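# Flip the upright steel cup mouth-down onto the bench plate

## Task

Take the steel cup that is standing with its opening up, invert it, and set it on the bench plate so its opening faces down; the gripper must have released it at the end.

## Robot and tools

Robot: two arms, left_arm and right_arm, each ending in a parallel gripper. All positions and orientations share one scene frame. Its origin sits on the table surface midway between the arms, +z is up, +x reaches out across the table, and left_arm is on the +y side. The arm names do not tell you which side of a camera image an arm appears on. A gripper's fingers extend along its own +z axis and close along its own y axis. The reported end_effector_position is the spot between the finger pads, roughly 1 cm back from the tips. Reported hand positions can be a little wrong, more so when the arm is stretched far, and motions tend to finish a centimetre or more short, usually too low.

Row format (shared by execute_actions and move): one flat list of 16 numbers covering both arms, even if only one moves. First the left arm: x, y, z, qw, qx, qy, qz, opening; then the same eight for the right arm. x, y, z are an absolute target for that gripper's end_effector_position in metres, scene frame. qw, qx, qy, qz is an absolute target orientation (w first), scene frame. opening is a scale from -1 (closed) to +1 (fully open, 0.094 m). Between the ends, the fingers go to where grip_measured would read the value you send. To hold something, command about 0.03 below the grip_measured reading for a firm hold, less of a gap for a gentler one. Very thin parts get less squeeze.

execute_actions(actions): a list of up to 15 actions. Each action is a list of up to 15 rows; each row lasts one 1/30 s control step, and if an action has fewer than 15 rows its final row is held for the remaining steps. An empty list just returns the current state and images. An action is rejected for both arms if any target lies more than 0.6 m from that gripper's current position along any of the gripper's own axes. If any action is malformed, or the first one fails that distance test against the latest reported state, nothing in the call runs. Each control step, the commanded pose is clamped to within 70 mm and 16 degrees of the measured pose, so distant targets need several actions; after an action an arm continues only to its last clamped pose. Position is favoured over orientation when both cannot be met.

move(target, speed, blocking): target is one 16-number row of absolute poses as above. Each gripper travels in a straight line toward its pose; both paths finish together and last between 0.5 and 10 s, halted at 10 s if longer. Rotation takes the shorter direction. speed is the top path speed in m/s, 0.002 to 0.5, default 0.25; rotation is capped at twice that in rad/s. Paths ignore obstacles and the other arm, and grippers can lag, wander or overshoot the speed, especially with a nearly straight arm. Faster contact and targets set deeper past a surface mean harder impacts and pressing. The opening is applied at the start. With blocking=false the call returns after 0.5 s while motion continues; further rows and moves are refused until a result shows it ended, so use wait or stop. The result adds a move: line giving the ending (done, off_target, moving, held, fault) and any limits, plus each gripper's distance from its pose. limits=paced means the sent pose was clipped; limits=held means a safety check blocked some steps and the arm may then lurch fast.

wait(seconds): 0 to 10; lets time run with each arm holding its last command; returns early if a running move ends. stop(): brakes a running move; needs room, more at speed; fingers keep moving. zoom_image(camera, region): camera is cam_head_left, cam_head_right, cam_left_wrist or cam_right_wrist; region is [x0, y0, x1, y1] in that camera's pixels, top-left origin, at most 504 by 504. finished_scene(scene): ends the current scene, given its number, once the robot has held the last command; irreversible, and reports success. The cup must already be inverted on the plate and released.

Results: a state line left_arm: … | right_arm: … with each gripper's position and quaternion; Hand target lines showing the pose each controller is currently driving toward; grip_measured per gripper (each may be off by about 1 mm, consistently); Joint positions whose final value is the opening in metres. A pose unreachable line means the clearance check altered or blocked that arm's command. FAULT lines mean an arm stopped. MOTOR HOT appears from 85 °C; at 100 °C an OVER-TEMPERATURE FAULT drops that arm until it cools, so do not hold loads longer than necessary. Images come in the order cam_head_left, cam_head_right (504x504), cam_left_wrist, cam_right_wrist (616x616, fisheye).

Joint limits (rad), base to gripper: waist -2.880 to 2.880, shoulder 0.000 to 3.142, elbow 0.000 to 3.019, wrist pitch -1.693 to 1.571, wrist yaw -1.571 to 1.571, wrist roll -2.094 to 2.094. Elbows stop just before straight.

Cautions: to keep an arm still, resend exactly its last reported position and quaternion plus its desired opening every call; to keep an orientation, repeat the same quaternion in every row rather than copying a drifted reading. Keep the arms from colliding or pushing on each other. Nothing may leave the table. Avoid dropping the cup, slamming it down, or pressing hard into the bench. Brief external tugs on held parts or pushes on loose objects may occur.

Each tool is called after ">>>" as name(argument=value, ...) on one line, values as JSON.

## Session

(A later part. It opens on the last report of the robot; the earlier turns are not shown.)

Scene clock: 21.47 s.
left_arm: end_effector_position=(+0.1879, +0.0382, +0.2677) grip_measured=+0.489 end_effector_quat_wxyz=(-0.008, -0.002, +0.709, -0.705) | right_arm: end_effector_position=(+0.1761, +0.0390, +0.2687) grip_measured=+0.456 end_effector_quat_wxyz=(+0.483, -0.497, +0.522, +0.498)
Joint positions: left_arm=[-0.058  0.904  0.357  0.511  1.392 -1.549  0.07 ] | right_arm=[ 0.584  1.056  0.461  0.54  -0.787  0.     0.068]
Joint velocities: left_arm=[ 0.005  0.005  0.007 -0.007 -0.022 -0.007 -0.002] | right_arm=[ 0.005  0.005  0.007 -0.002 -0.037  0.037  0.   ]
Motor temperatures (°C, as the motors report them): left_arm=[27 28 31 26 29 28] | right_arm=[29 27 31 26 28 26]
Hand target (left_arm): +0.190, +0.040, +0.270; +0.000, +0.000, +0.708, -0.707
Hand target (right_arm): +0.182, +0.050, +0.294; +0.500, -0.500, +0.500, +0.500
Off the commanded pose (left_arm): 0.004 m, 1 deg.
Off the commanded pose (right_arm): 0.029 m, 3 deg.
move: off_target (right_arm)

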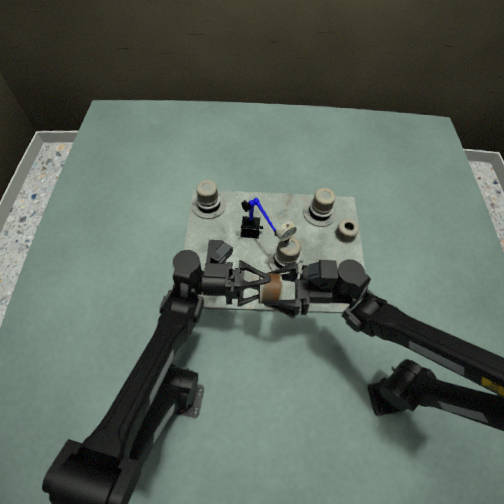

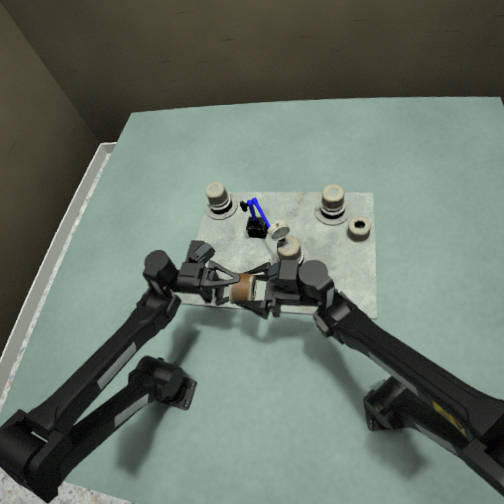

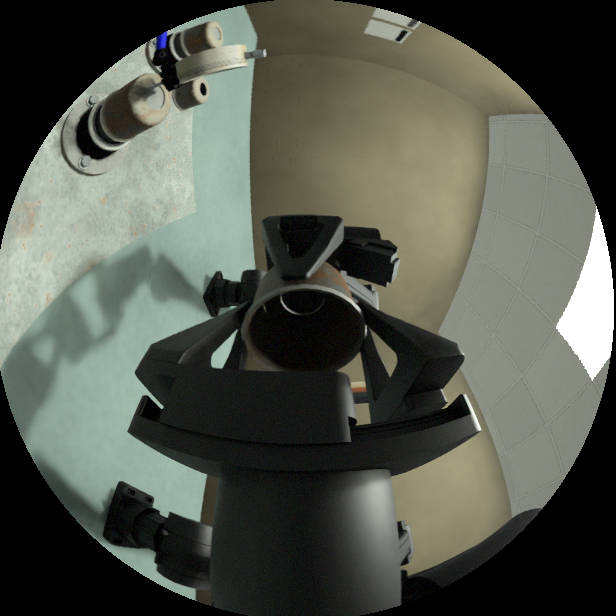

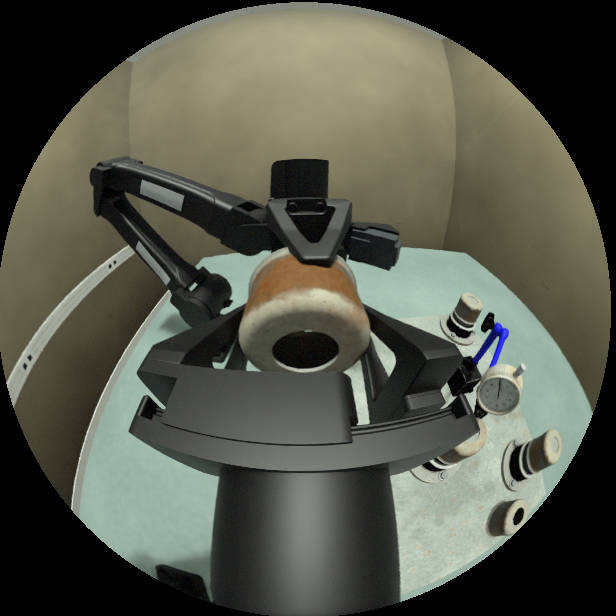

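>>> move(target=[0.19,0.04,0.27,0,0,0.7071,-0.7071,1,0.183,0.052,0.294,0.5,-0.5,0.5,0.5,0.41])

>>> move(target=[0.19,0.04,0.27,0,0,0.7071,-0.7071,1,0.181,-0.06,0.27,0.5,-0.5,0.5,0.5,0.41], speed=0.2)

>>> move(target=[0.19,0.04,0.27,0,0,0.7071,-0.7071,1,0.29,-0.185,0.13,0,0,1,0,0.41], speed=0.3)

>>> move(target=[0.19,0.04,0.27,0,0,0.7071,-0.7071,1,0.30,-0.18,0.05,0,0,1,0,0.41], speed=0.08)

Scene clock: 22.97 s.
left_arm: end_effector_position=(+0.1880, +0.0382, +0.2687) grip_measured=+1.000 end_effector_quat_wxyz=(-0.006, +0.001, +0.709, -0.705) | right_arm: end_effector_position=(+0.1768, +0.0397, +0.2648) grip_measured=+0.456 end_effector_quat_wxyz=(+0.479, -0.497, +0.525, +0.498)
Joint positions: left_arm=[-0.058  0.904  0.357  0.521  1.392 -1.552  0.094] | right_arm=[ 0.584  1.065  0.461  0.538 -0.787  0.     0.068]
Joint velocities: left_arm=[-0.024 -0.015  0.012  0.012 -0.037  0.022  0.   ] | right_arm=[-0.015 -0.005  0.007 -0.002 -0.051  0.022 -0.   ]
Motor temperatures (°C, as the motors report them): left_arm=[27 28 31 26 29 28] | right_arm=[29 27 31 26 28 26]
Hand target (left_arm): +0.190, +0.040, +0.270; +0.000, +0.000, +0.708, -0.707
Hand target (right_arm): +0.182, +0.050, +0.294; +0.500, -0.500, +0.500, +0.500
Off the commanded pose (left_arm): 0.003 m, 1 deg.
Off the commanded pose (right_arm): 0.032 m, 4 deg.
move: off_target (right_arm)

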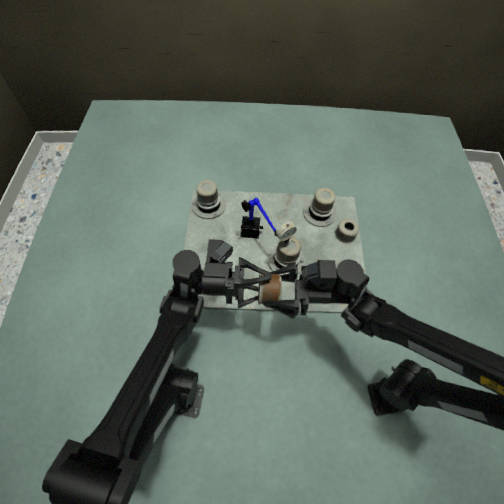

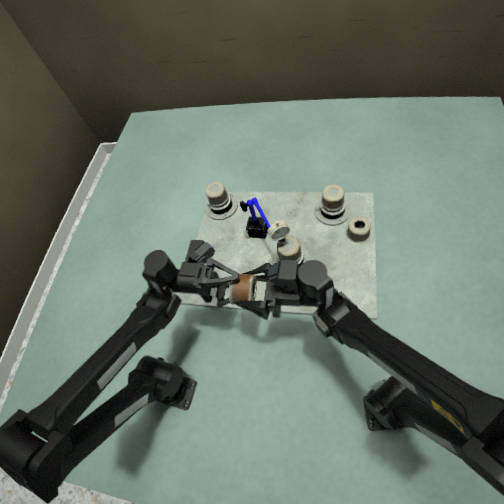

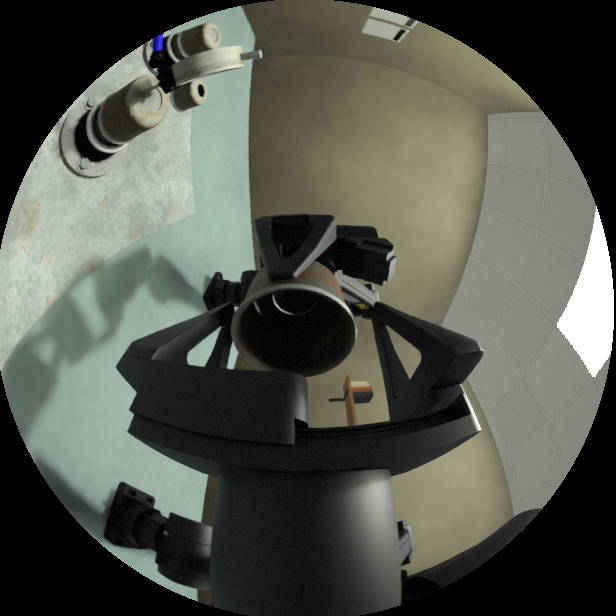

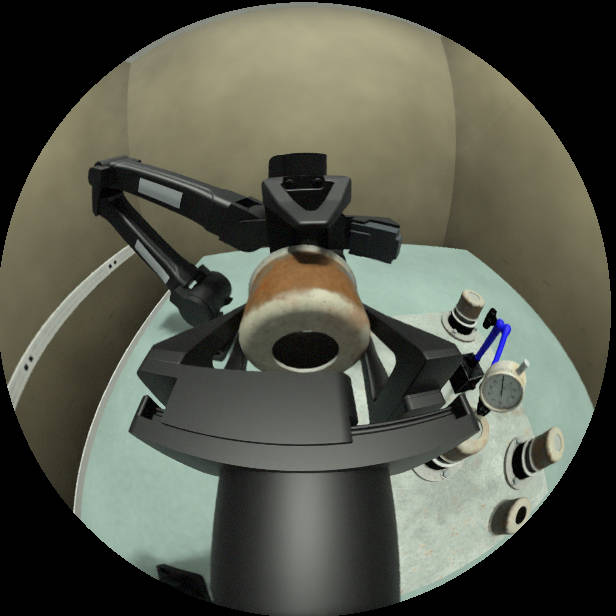

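Scene clock: 23.87 s.
left_arm: end_effector_position=(+0.1877, +0.0383, +0.2681) grip_measured=+1.000 end_effector_quat_wxyz=(-0.007, -0.000, +0.709, -0.705) | right_arm: end_effector_position=(+0.1818, -0.0587, +0.2651) grip_measured=+0.456 end_effector_quat_wxyz=(+0.494, -0.499, +0.505, +0.502)
Joint positions: left_arm=[-0.058  0.904  0.356  0.521  1.392 -1.554  0.094] | right_arm=[ 0.258  0.882  0.338  0.524 -1.125 -0.005  0.068]
Joint velocities: left_arm=[ 0.005  0.005 -0.007 -0.012 -0.007  0.022  0.   ] | right_arm=[ 0.005 -0.005 -0.007 -0.007  0.007  0.007  0.   ]
Motor temperatures (°C, as the motors report them): left_arm=[27 28 31 26 29 28] | right_arm=[29 27 31 26 28 26]
Hand target (left_arm): +0.190, +0.040, +0.270; +0.000, +0.000, +0.708, -0.707
Hand target (right_arm): +0.181, -0.060, +0.269; +0.500, -0.501, +0.500, +0.499
Off the commanded pose (left_arm): 0.003 m, 1 deg.
Off the commanded pose (right_arm): 0.005 m, 1 deg.
move: done

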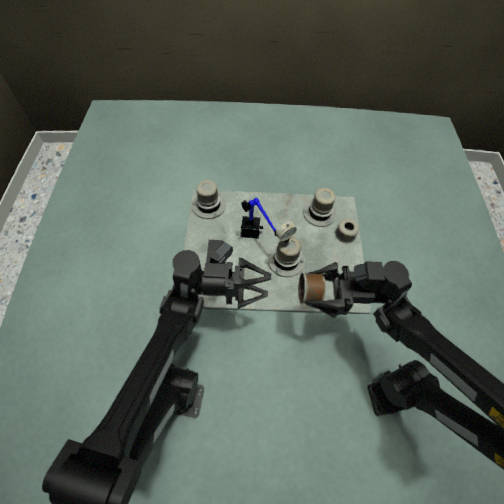

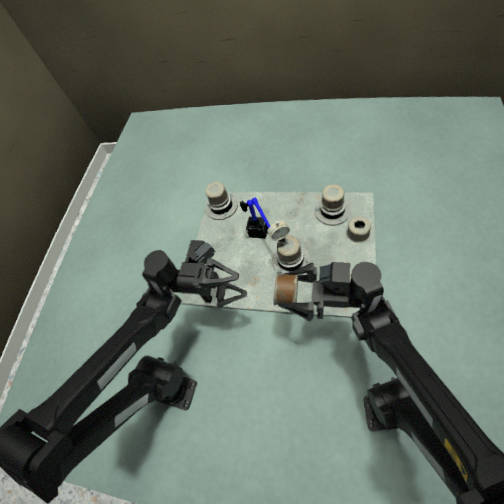

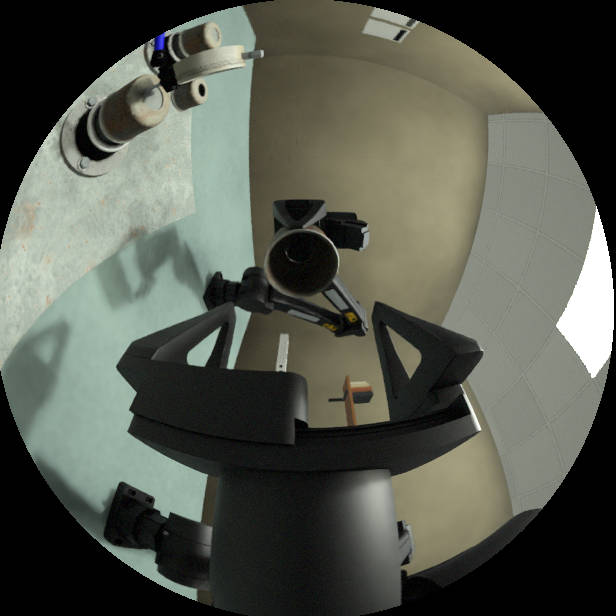

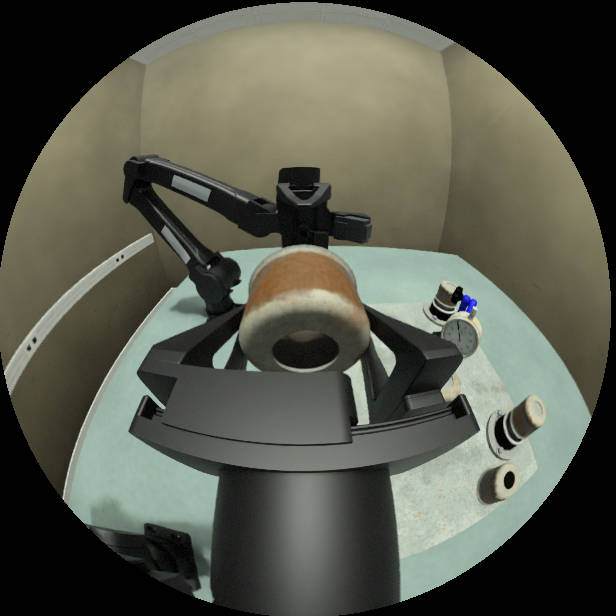

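Scene clock: 27.83 s.
left_arm: end_effector_position=(+0.1877, +0.0383, +0.2681) grip_measured=+1.000 end_effector_quat_wxyz=(-0.007, -0.000, +0.709, -0.705) | right_arm: end_effector_position=(+0.2692, -0.1910, +0.1083) grip_measured=+0.456 end_effector_quat_wxyz=(-0.024, -0.003, +1.000, -0.009)
Joint positions: left_arm=[-0.058  0.904  0.356  0.521  1.392 -1.554  0.094] | right_arm=[ 0.249  1.326  0.892 -1.187 -0.005  0.432  0.068]
Joint velocities: left_arm=[-0.005  0.015  0.002  0.007 -0.022  0.037  0.   ] | right_arm=[-0.015 -0.005  0.007  0.007  0.022  0.066 -0.001]
Motor temperatures (°C, as the motors report them): left_arm=[27 28 31 26 29 28] | right_arm=[29 27 33 26 28 26]
Hand target (left_arm): +0.190, +0.040, +0.270; +0.000, +0.000, +0.708, -0.707
Hand target (right_arm): +0.291, -0.184, +0.130; +0.002, +0.005, +1.000, +0.002
Off the commanded pose (left_arm): 0.003 m, 1 deg.
Off the commanded pose (right_arm): 0.031 m, 3 deg.
move: off_target (right_arm)

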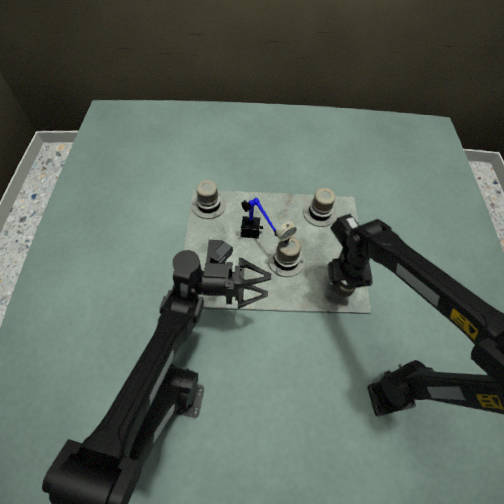

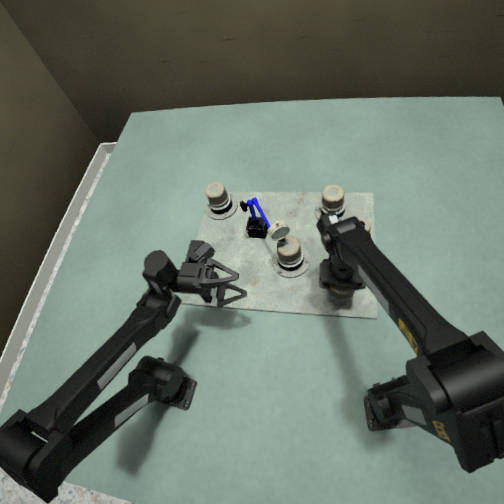

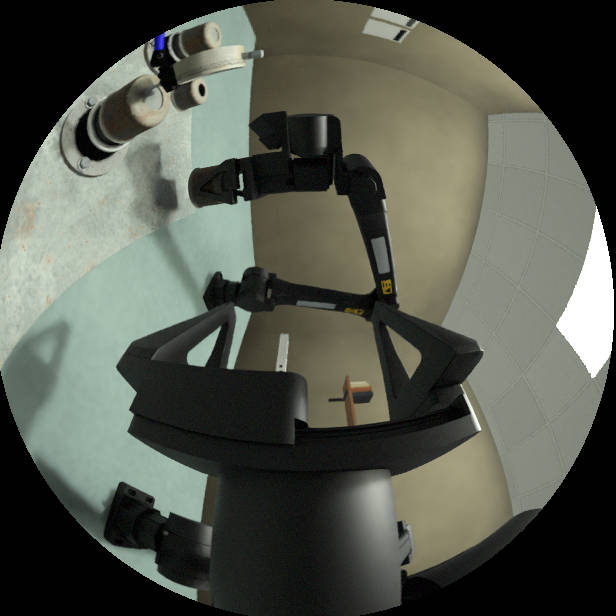

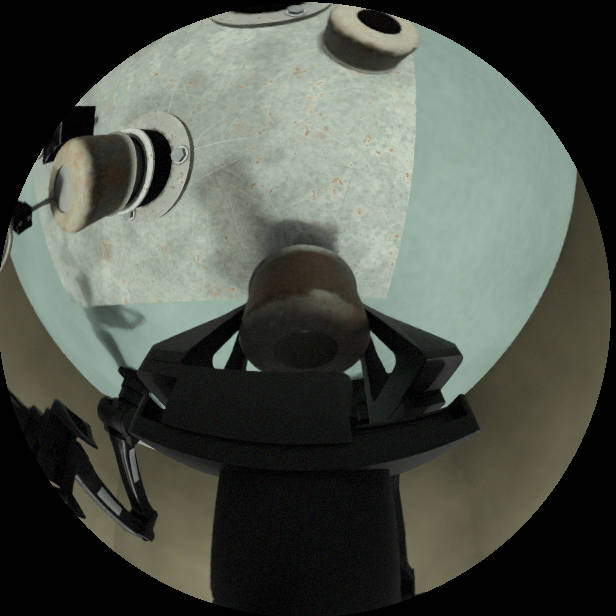

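Scene clock: 29.03 s.
left_arm: end_effector_position=(+0.1877, +0.0383, +0.2681) grip_measured=+1.000 end_effector_quat_wxyz=(-0.007, -0.000, +0.709, -0.705) | right_arm: end_effector_position=(+0.2983, -0.1777, +0.0513) grip_measured=+0.456 end_effector_quat_wxyz=(-0.003, -0.004, +1.000, -0.000)
Joint positions: left_arm=[-0.058  0.904  0.356  0.521  1.392 -1.554  0.094] | right_arm=[ 0.249  1.465  0.86  -0.971 -0.002  0.432  0.068]
Joint velocities: left_arm=[-0.015  0.005 -0.012 -0.007  0.037  0.007  0.   ] | right_arm=[-0.024 -0.015  0.002  0.007 -0.007 -0.022 -0.   ]
Motor temperatures (°C, as the motors report them): left_arm=[27 28 31 26 29 28] | right_arm=[29 27 32 26 28 26]
Hand target (left_arm): +0.190, +0.040, +0.270; +0.000, +0.000, +0.708, -0.707
Hand target (right_arm): +0.301, -0.180, +0.050; +0.000, -0.000, +1.000, +0.000
Off the commanded pose (left_arm): 0.003 m, 1 deg.
Off the commanded pose (right_arm): 0.003 m, 1 deg.
move: done

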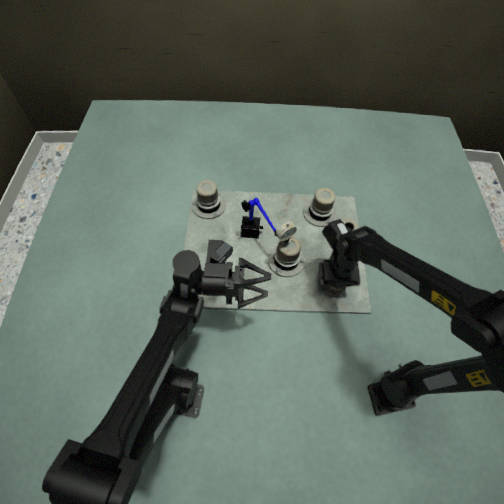

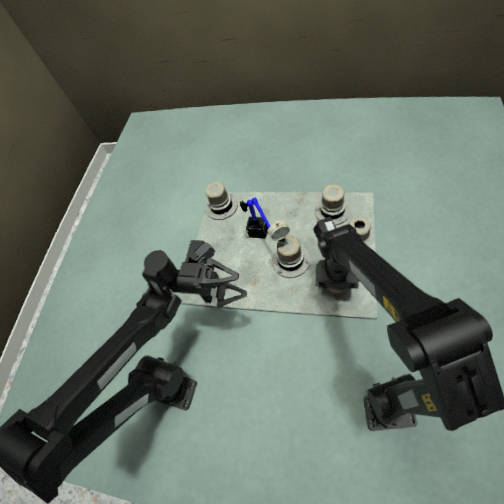

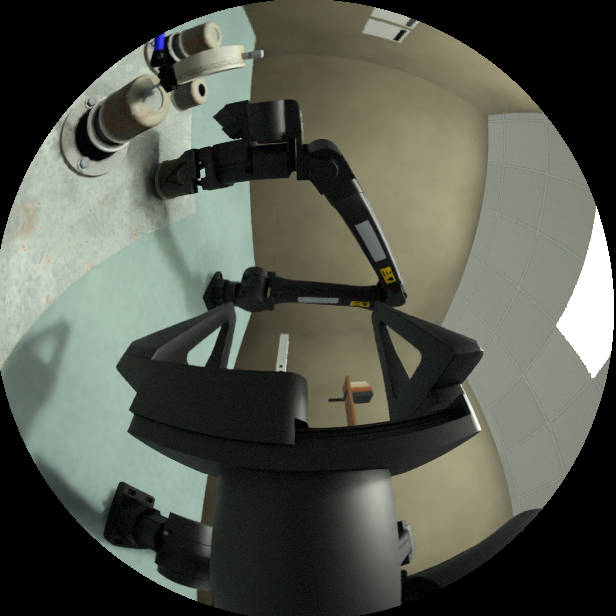

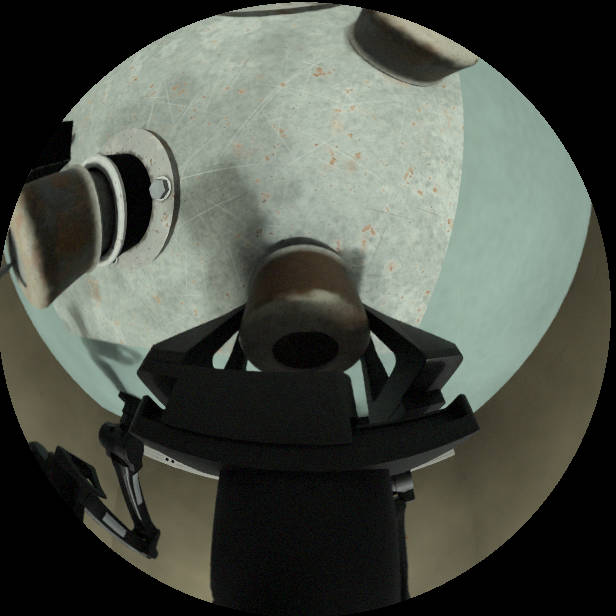

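>>> move(target=[0.19,0.04,0.27,0,0,0.7071,-0.7071,1,0.30,-0.18,0.033,0,0,1,0,0.41], speed=0.02)

>>> move(target=[0.19,0.04,0.27,0,0,0.7071,-0.7071,1,0.30,-0.18,0.035,0,0,1,0,1])

>>> move(target=[0.19,0.04,0.27,0,0,0.7071,-0.7071,1,0.31,-0.18,0.13,0,0,1,0,1])

Scene clock: 30.63 s.
left_arm: end_effector_position=(+0.1877, +0.0383, +0.2681) grip_measured=+1.000 end_effector_quat_wxyz=(-0.007, -0.000, +0.709, -0.705) | right_arm: end_effector_position=(+0.2990, -0.1775, +0.0382) grip_measured=+0.456 end_effector_quat_wxyz=(+0.000, -0.004, +1.000, +0.001)
Joint positions: left_arm=[-0.058  0.904  0.356  0.521  1.392 -1.554  0.094] | right_arm=[ 0.249  1.486  0.841 -0.925 -0.002  0.432  0.068]
Joint velocities: left_arm=[ 0.005 -0.005 -0.002 -0.012 -0.066  0.022  0.   ] | right_arm=[ 0.005 -0.005  0.002 -0.007 -0.007 -0.037 -0.001]
Motor temperatures (°C, as the motors report them): left_arm=[27 28 31 26 29 28] | right_arm=[29 28 32 26 28 26]
Hand target (left_arm): +0.190, +0.040, +0.270; +0.000, +0.000, +0.708, -0.707
Hand target (right_arm): +0.300, -0.180, +0.033; -0.000, -0.000, +1.000, -0.000
Off the commanded pose (left_arm): 0.003 m, 1 deg.
Off the commanded pose (right_arm): 0.006 m, 0 deg.
move: done

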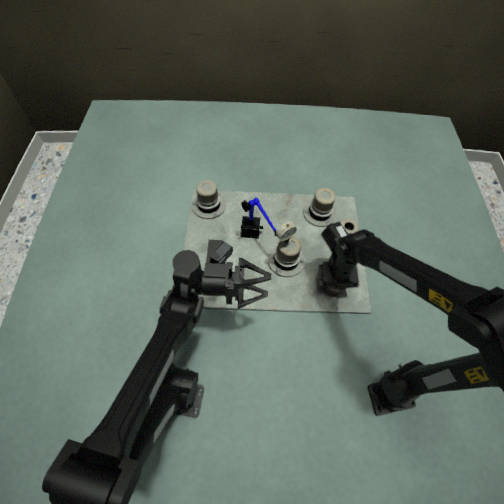

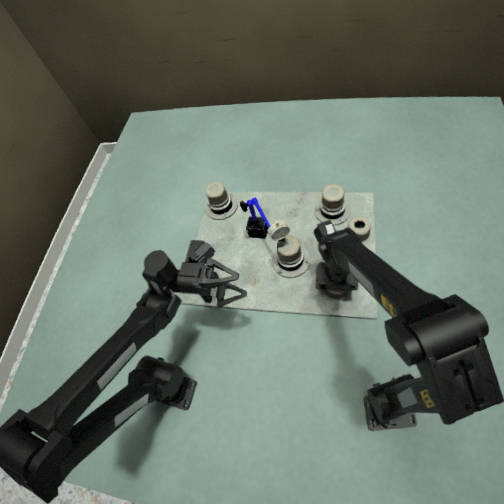

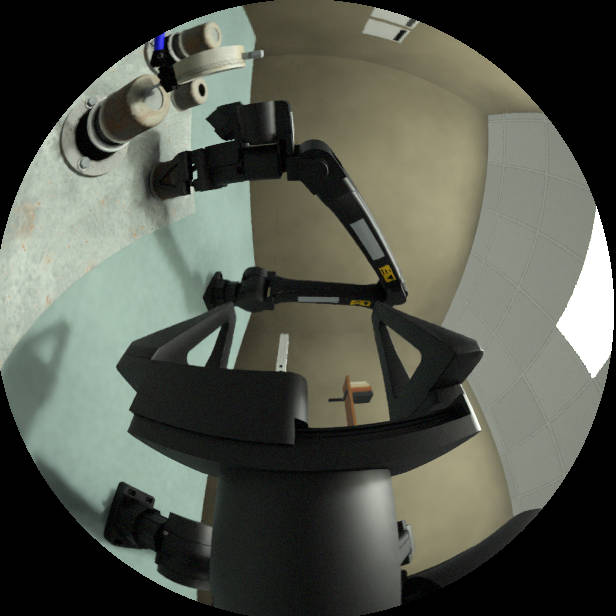

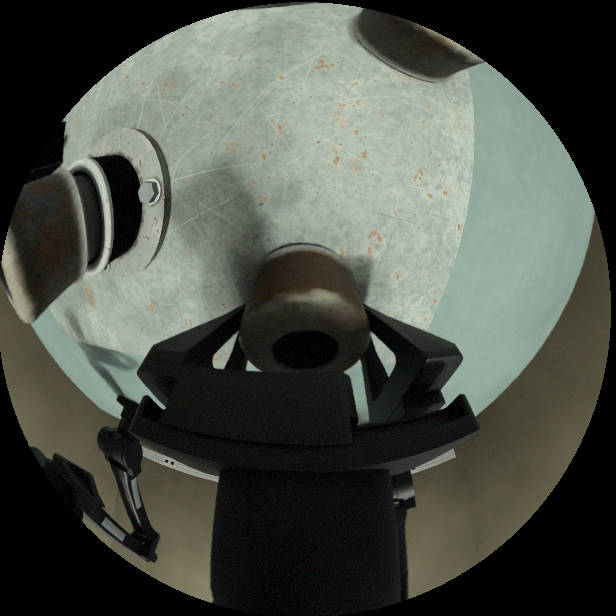

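Scene clock: 31.33 s.
left_arm: end_effector_position=(+0.1877, +0.0383, +0.2681) grip_measured=+1.000 end_effector_quat_wxyz=(-0.007, -0.000, +0.709, -0.705) | right_arm: end_effector_position=(+0.2990, -0.1775, +0.0382) grip_measured=+1.000 end_effector_quat_wxyz=(+0.000, -0.004, +1.000, +0.001)
Joint positions: left_arm=[-0.058  0.904  0.356  0.521  1.392 -1.554  0.094] | right_arm=[ 0.249  1.486  0.841 -0.925 -0.002  0.432  0.094]
Joint velocities: left_arm=[ 0.005 -0.015 -0.012 -0.002  0.007 -0.007  0.   ] | right_arm=[-0.015 -0.005 -0.002 -0.022  0.007 -0.051  0.   ]
Motor temperatures (°C, as the motors report them): left_arm=[27 28 31 27 29 28] | right_arm=[29 28 32 26 28 26]
Hand target (left_arm): +0.190, +0.040, +0.270; +0.000, +0.000, +0.708, -0.707
Hand target (right_arm): +0.300, -0.180, +0.035; +0.000, +0.000, +1.000, -0.000
Off the commanded pose (left_arm): 0.003 m, 1 deg.
Off the commanded pose (right_arm): 0.004 m, 0 deg.
move: done

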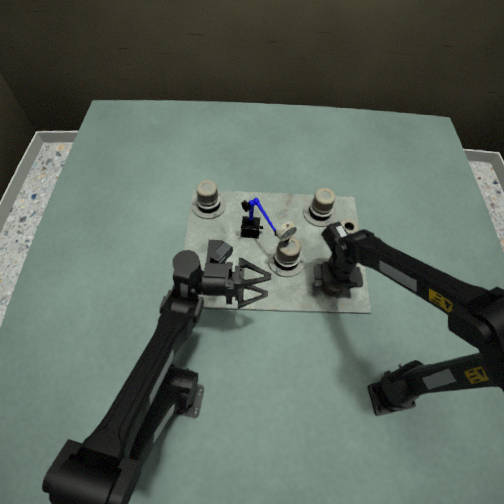

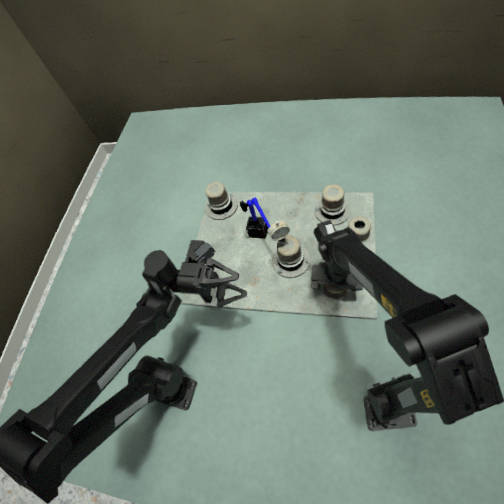

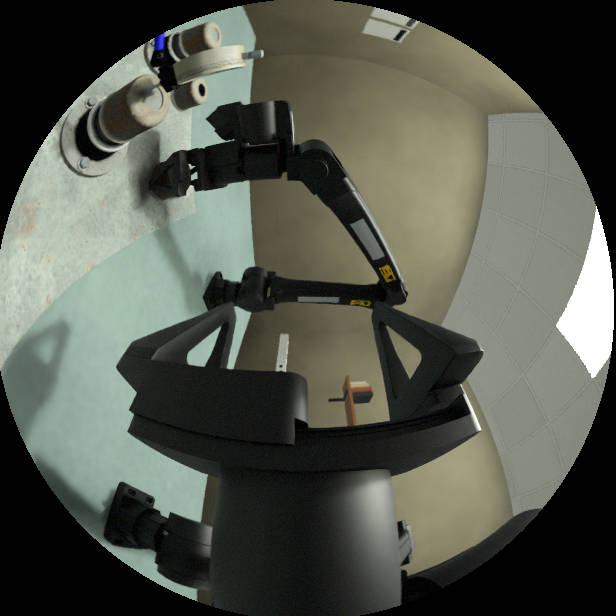

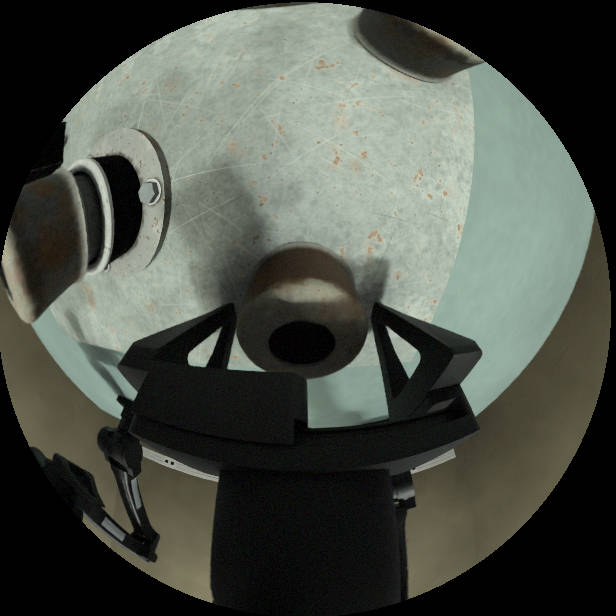

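Scene clock: 32.17 s.
left_arm: end_effector_position=(+0.1877, +0.0383, +0.2681) grip_measured=+1.000 end_effector_quat_wxyz=(-0.007, -0.000, +0.709, -0.705) | right_arm: end_effector_position=(+0.2966, -0.1813, +0.1206) grip_measured=+1.000 end_effector_quat_wxyz=(-0.009, -0.002, +1.000, -0.003)
Joint positions: left_arm=[-0.058  0.904  0.356  0.521  1.392 -1.554  0.094] | right_arm=[ 0.243  1.368  0.968 -1.19  -0.001  0.429  0.094]
Joint velocities: left_arm=[ 0.005  0.005 -0.002  0.012  0.022  0.051  0.   ] | right_arm=[-0.005 -0.005 -0.002 -0.022 -0.007 -0.022  0.   ]
Motor temperatures (°C, as the motors report them): left_arm=[27 28 31 27 29 28] | right_arm=[29 28 32 26 28 26]
Hand target (left_arm): +0.190, +0.040, +0.270; +0.000, +0.000, +0.708, -0.707
Hand target (right_arm): +0.309, -0.181, +0.130; +0.000, +0.000, +1.000, -0.000
Off the commanded pose (left_arm): 0.003 m, 1 deg.
Off the commanded pose (right_arm): 0.016 m, 1 deg.
move: off_target (right_arm)

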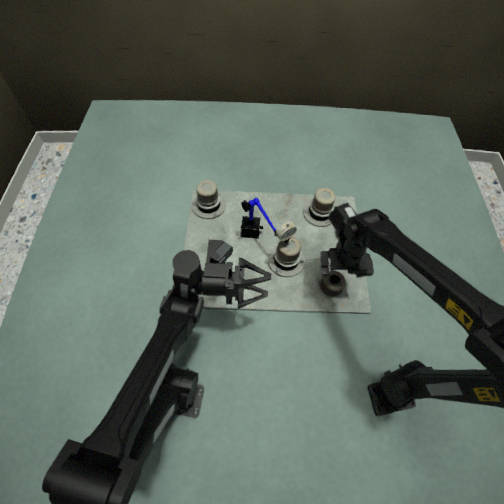

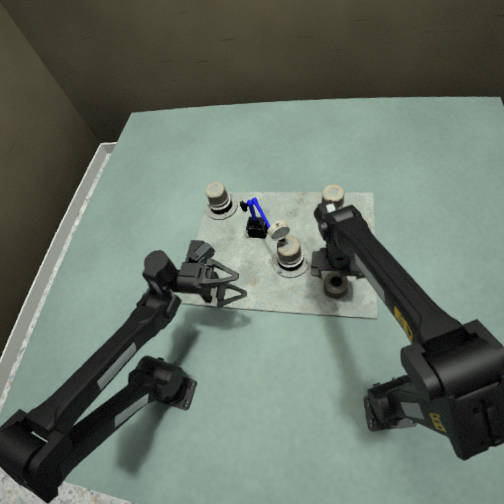

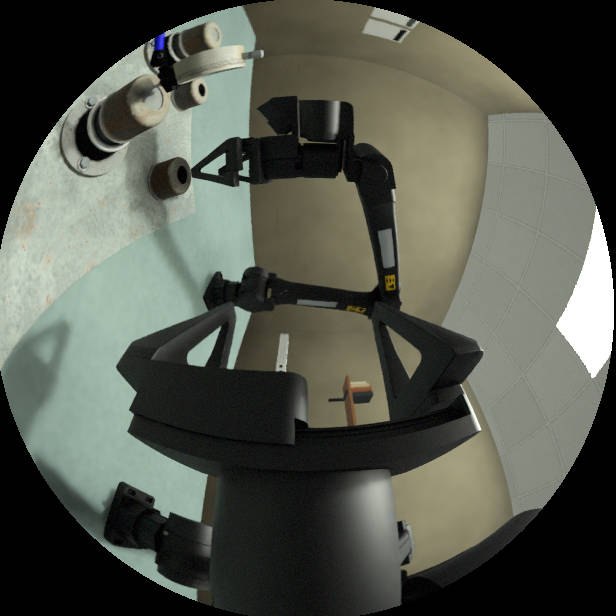

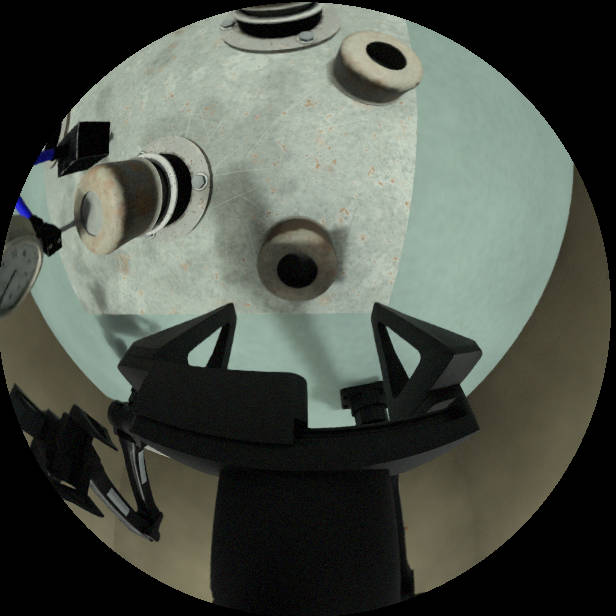

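>>> finished_scene(scene=2)

The scene is finished: the task was done.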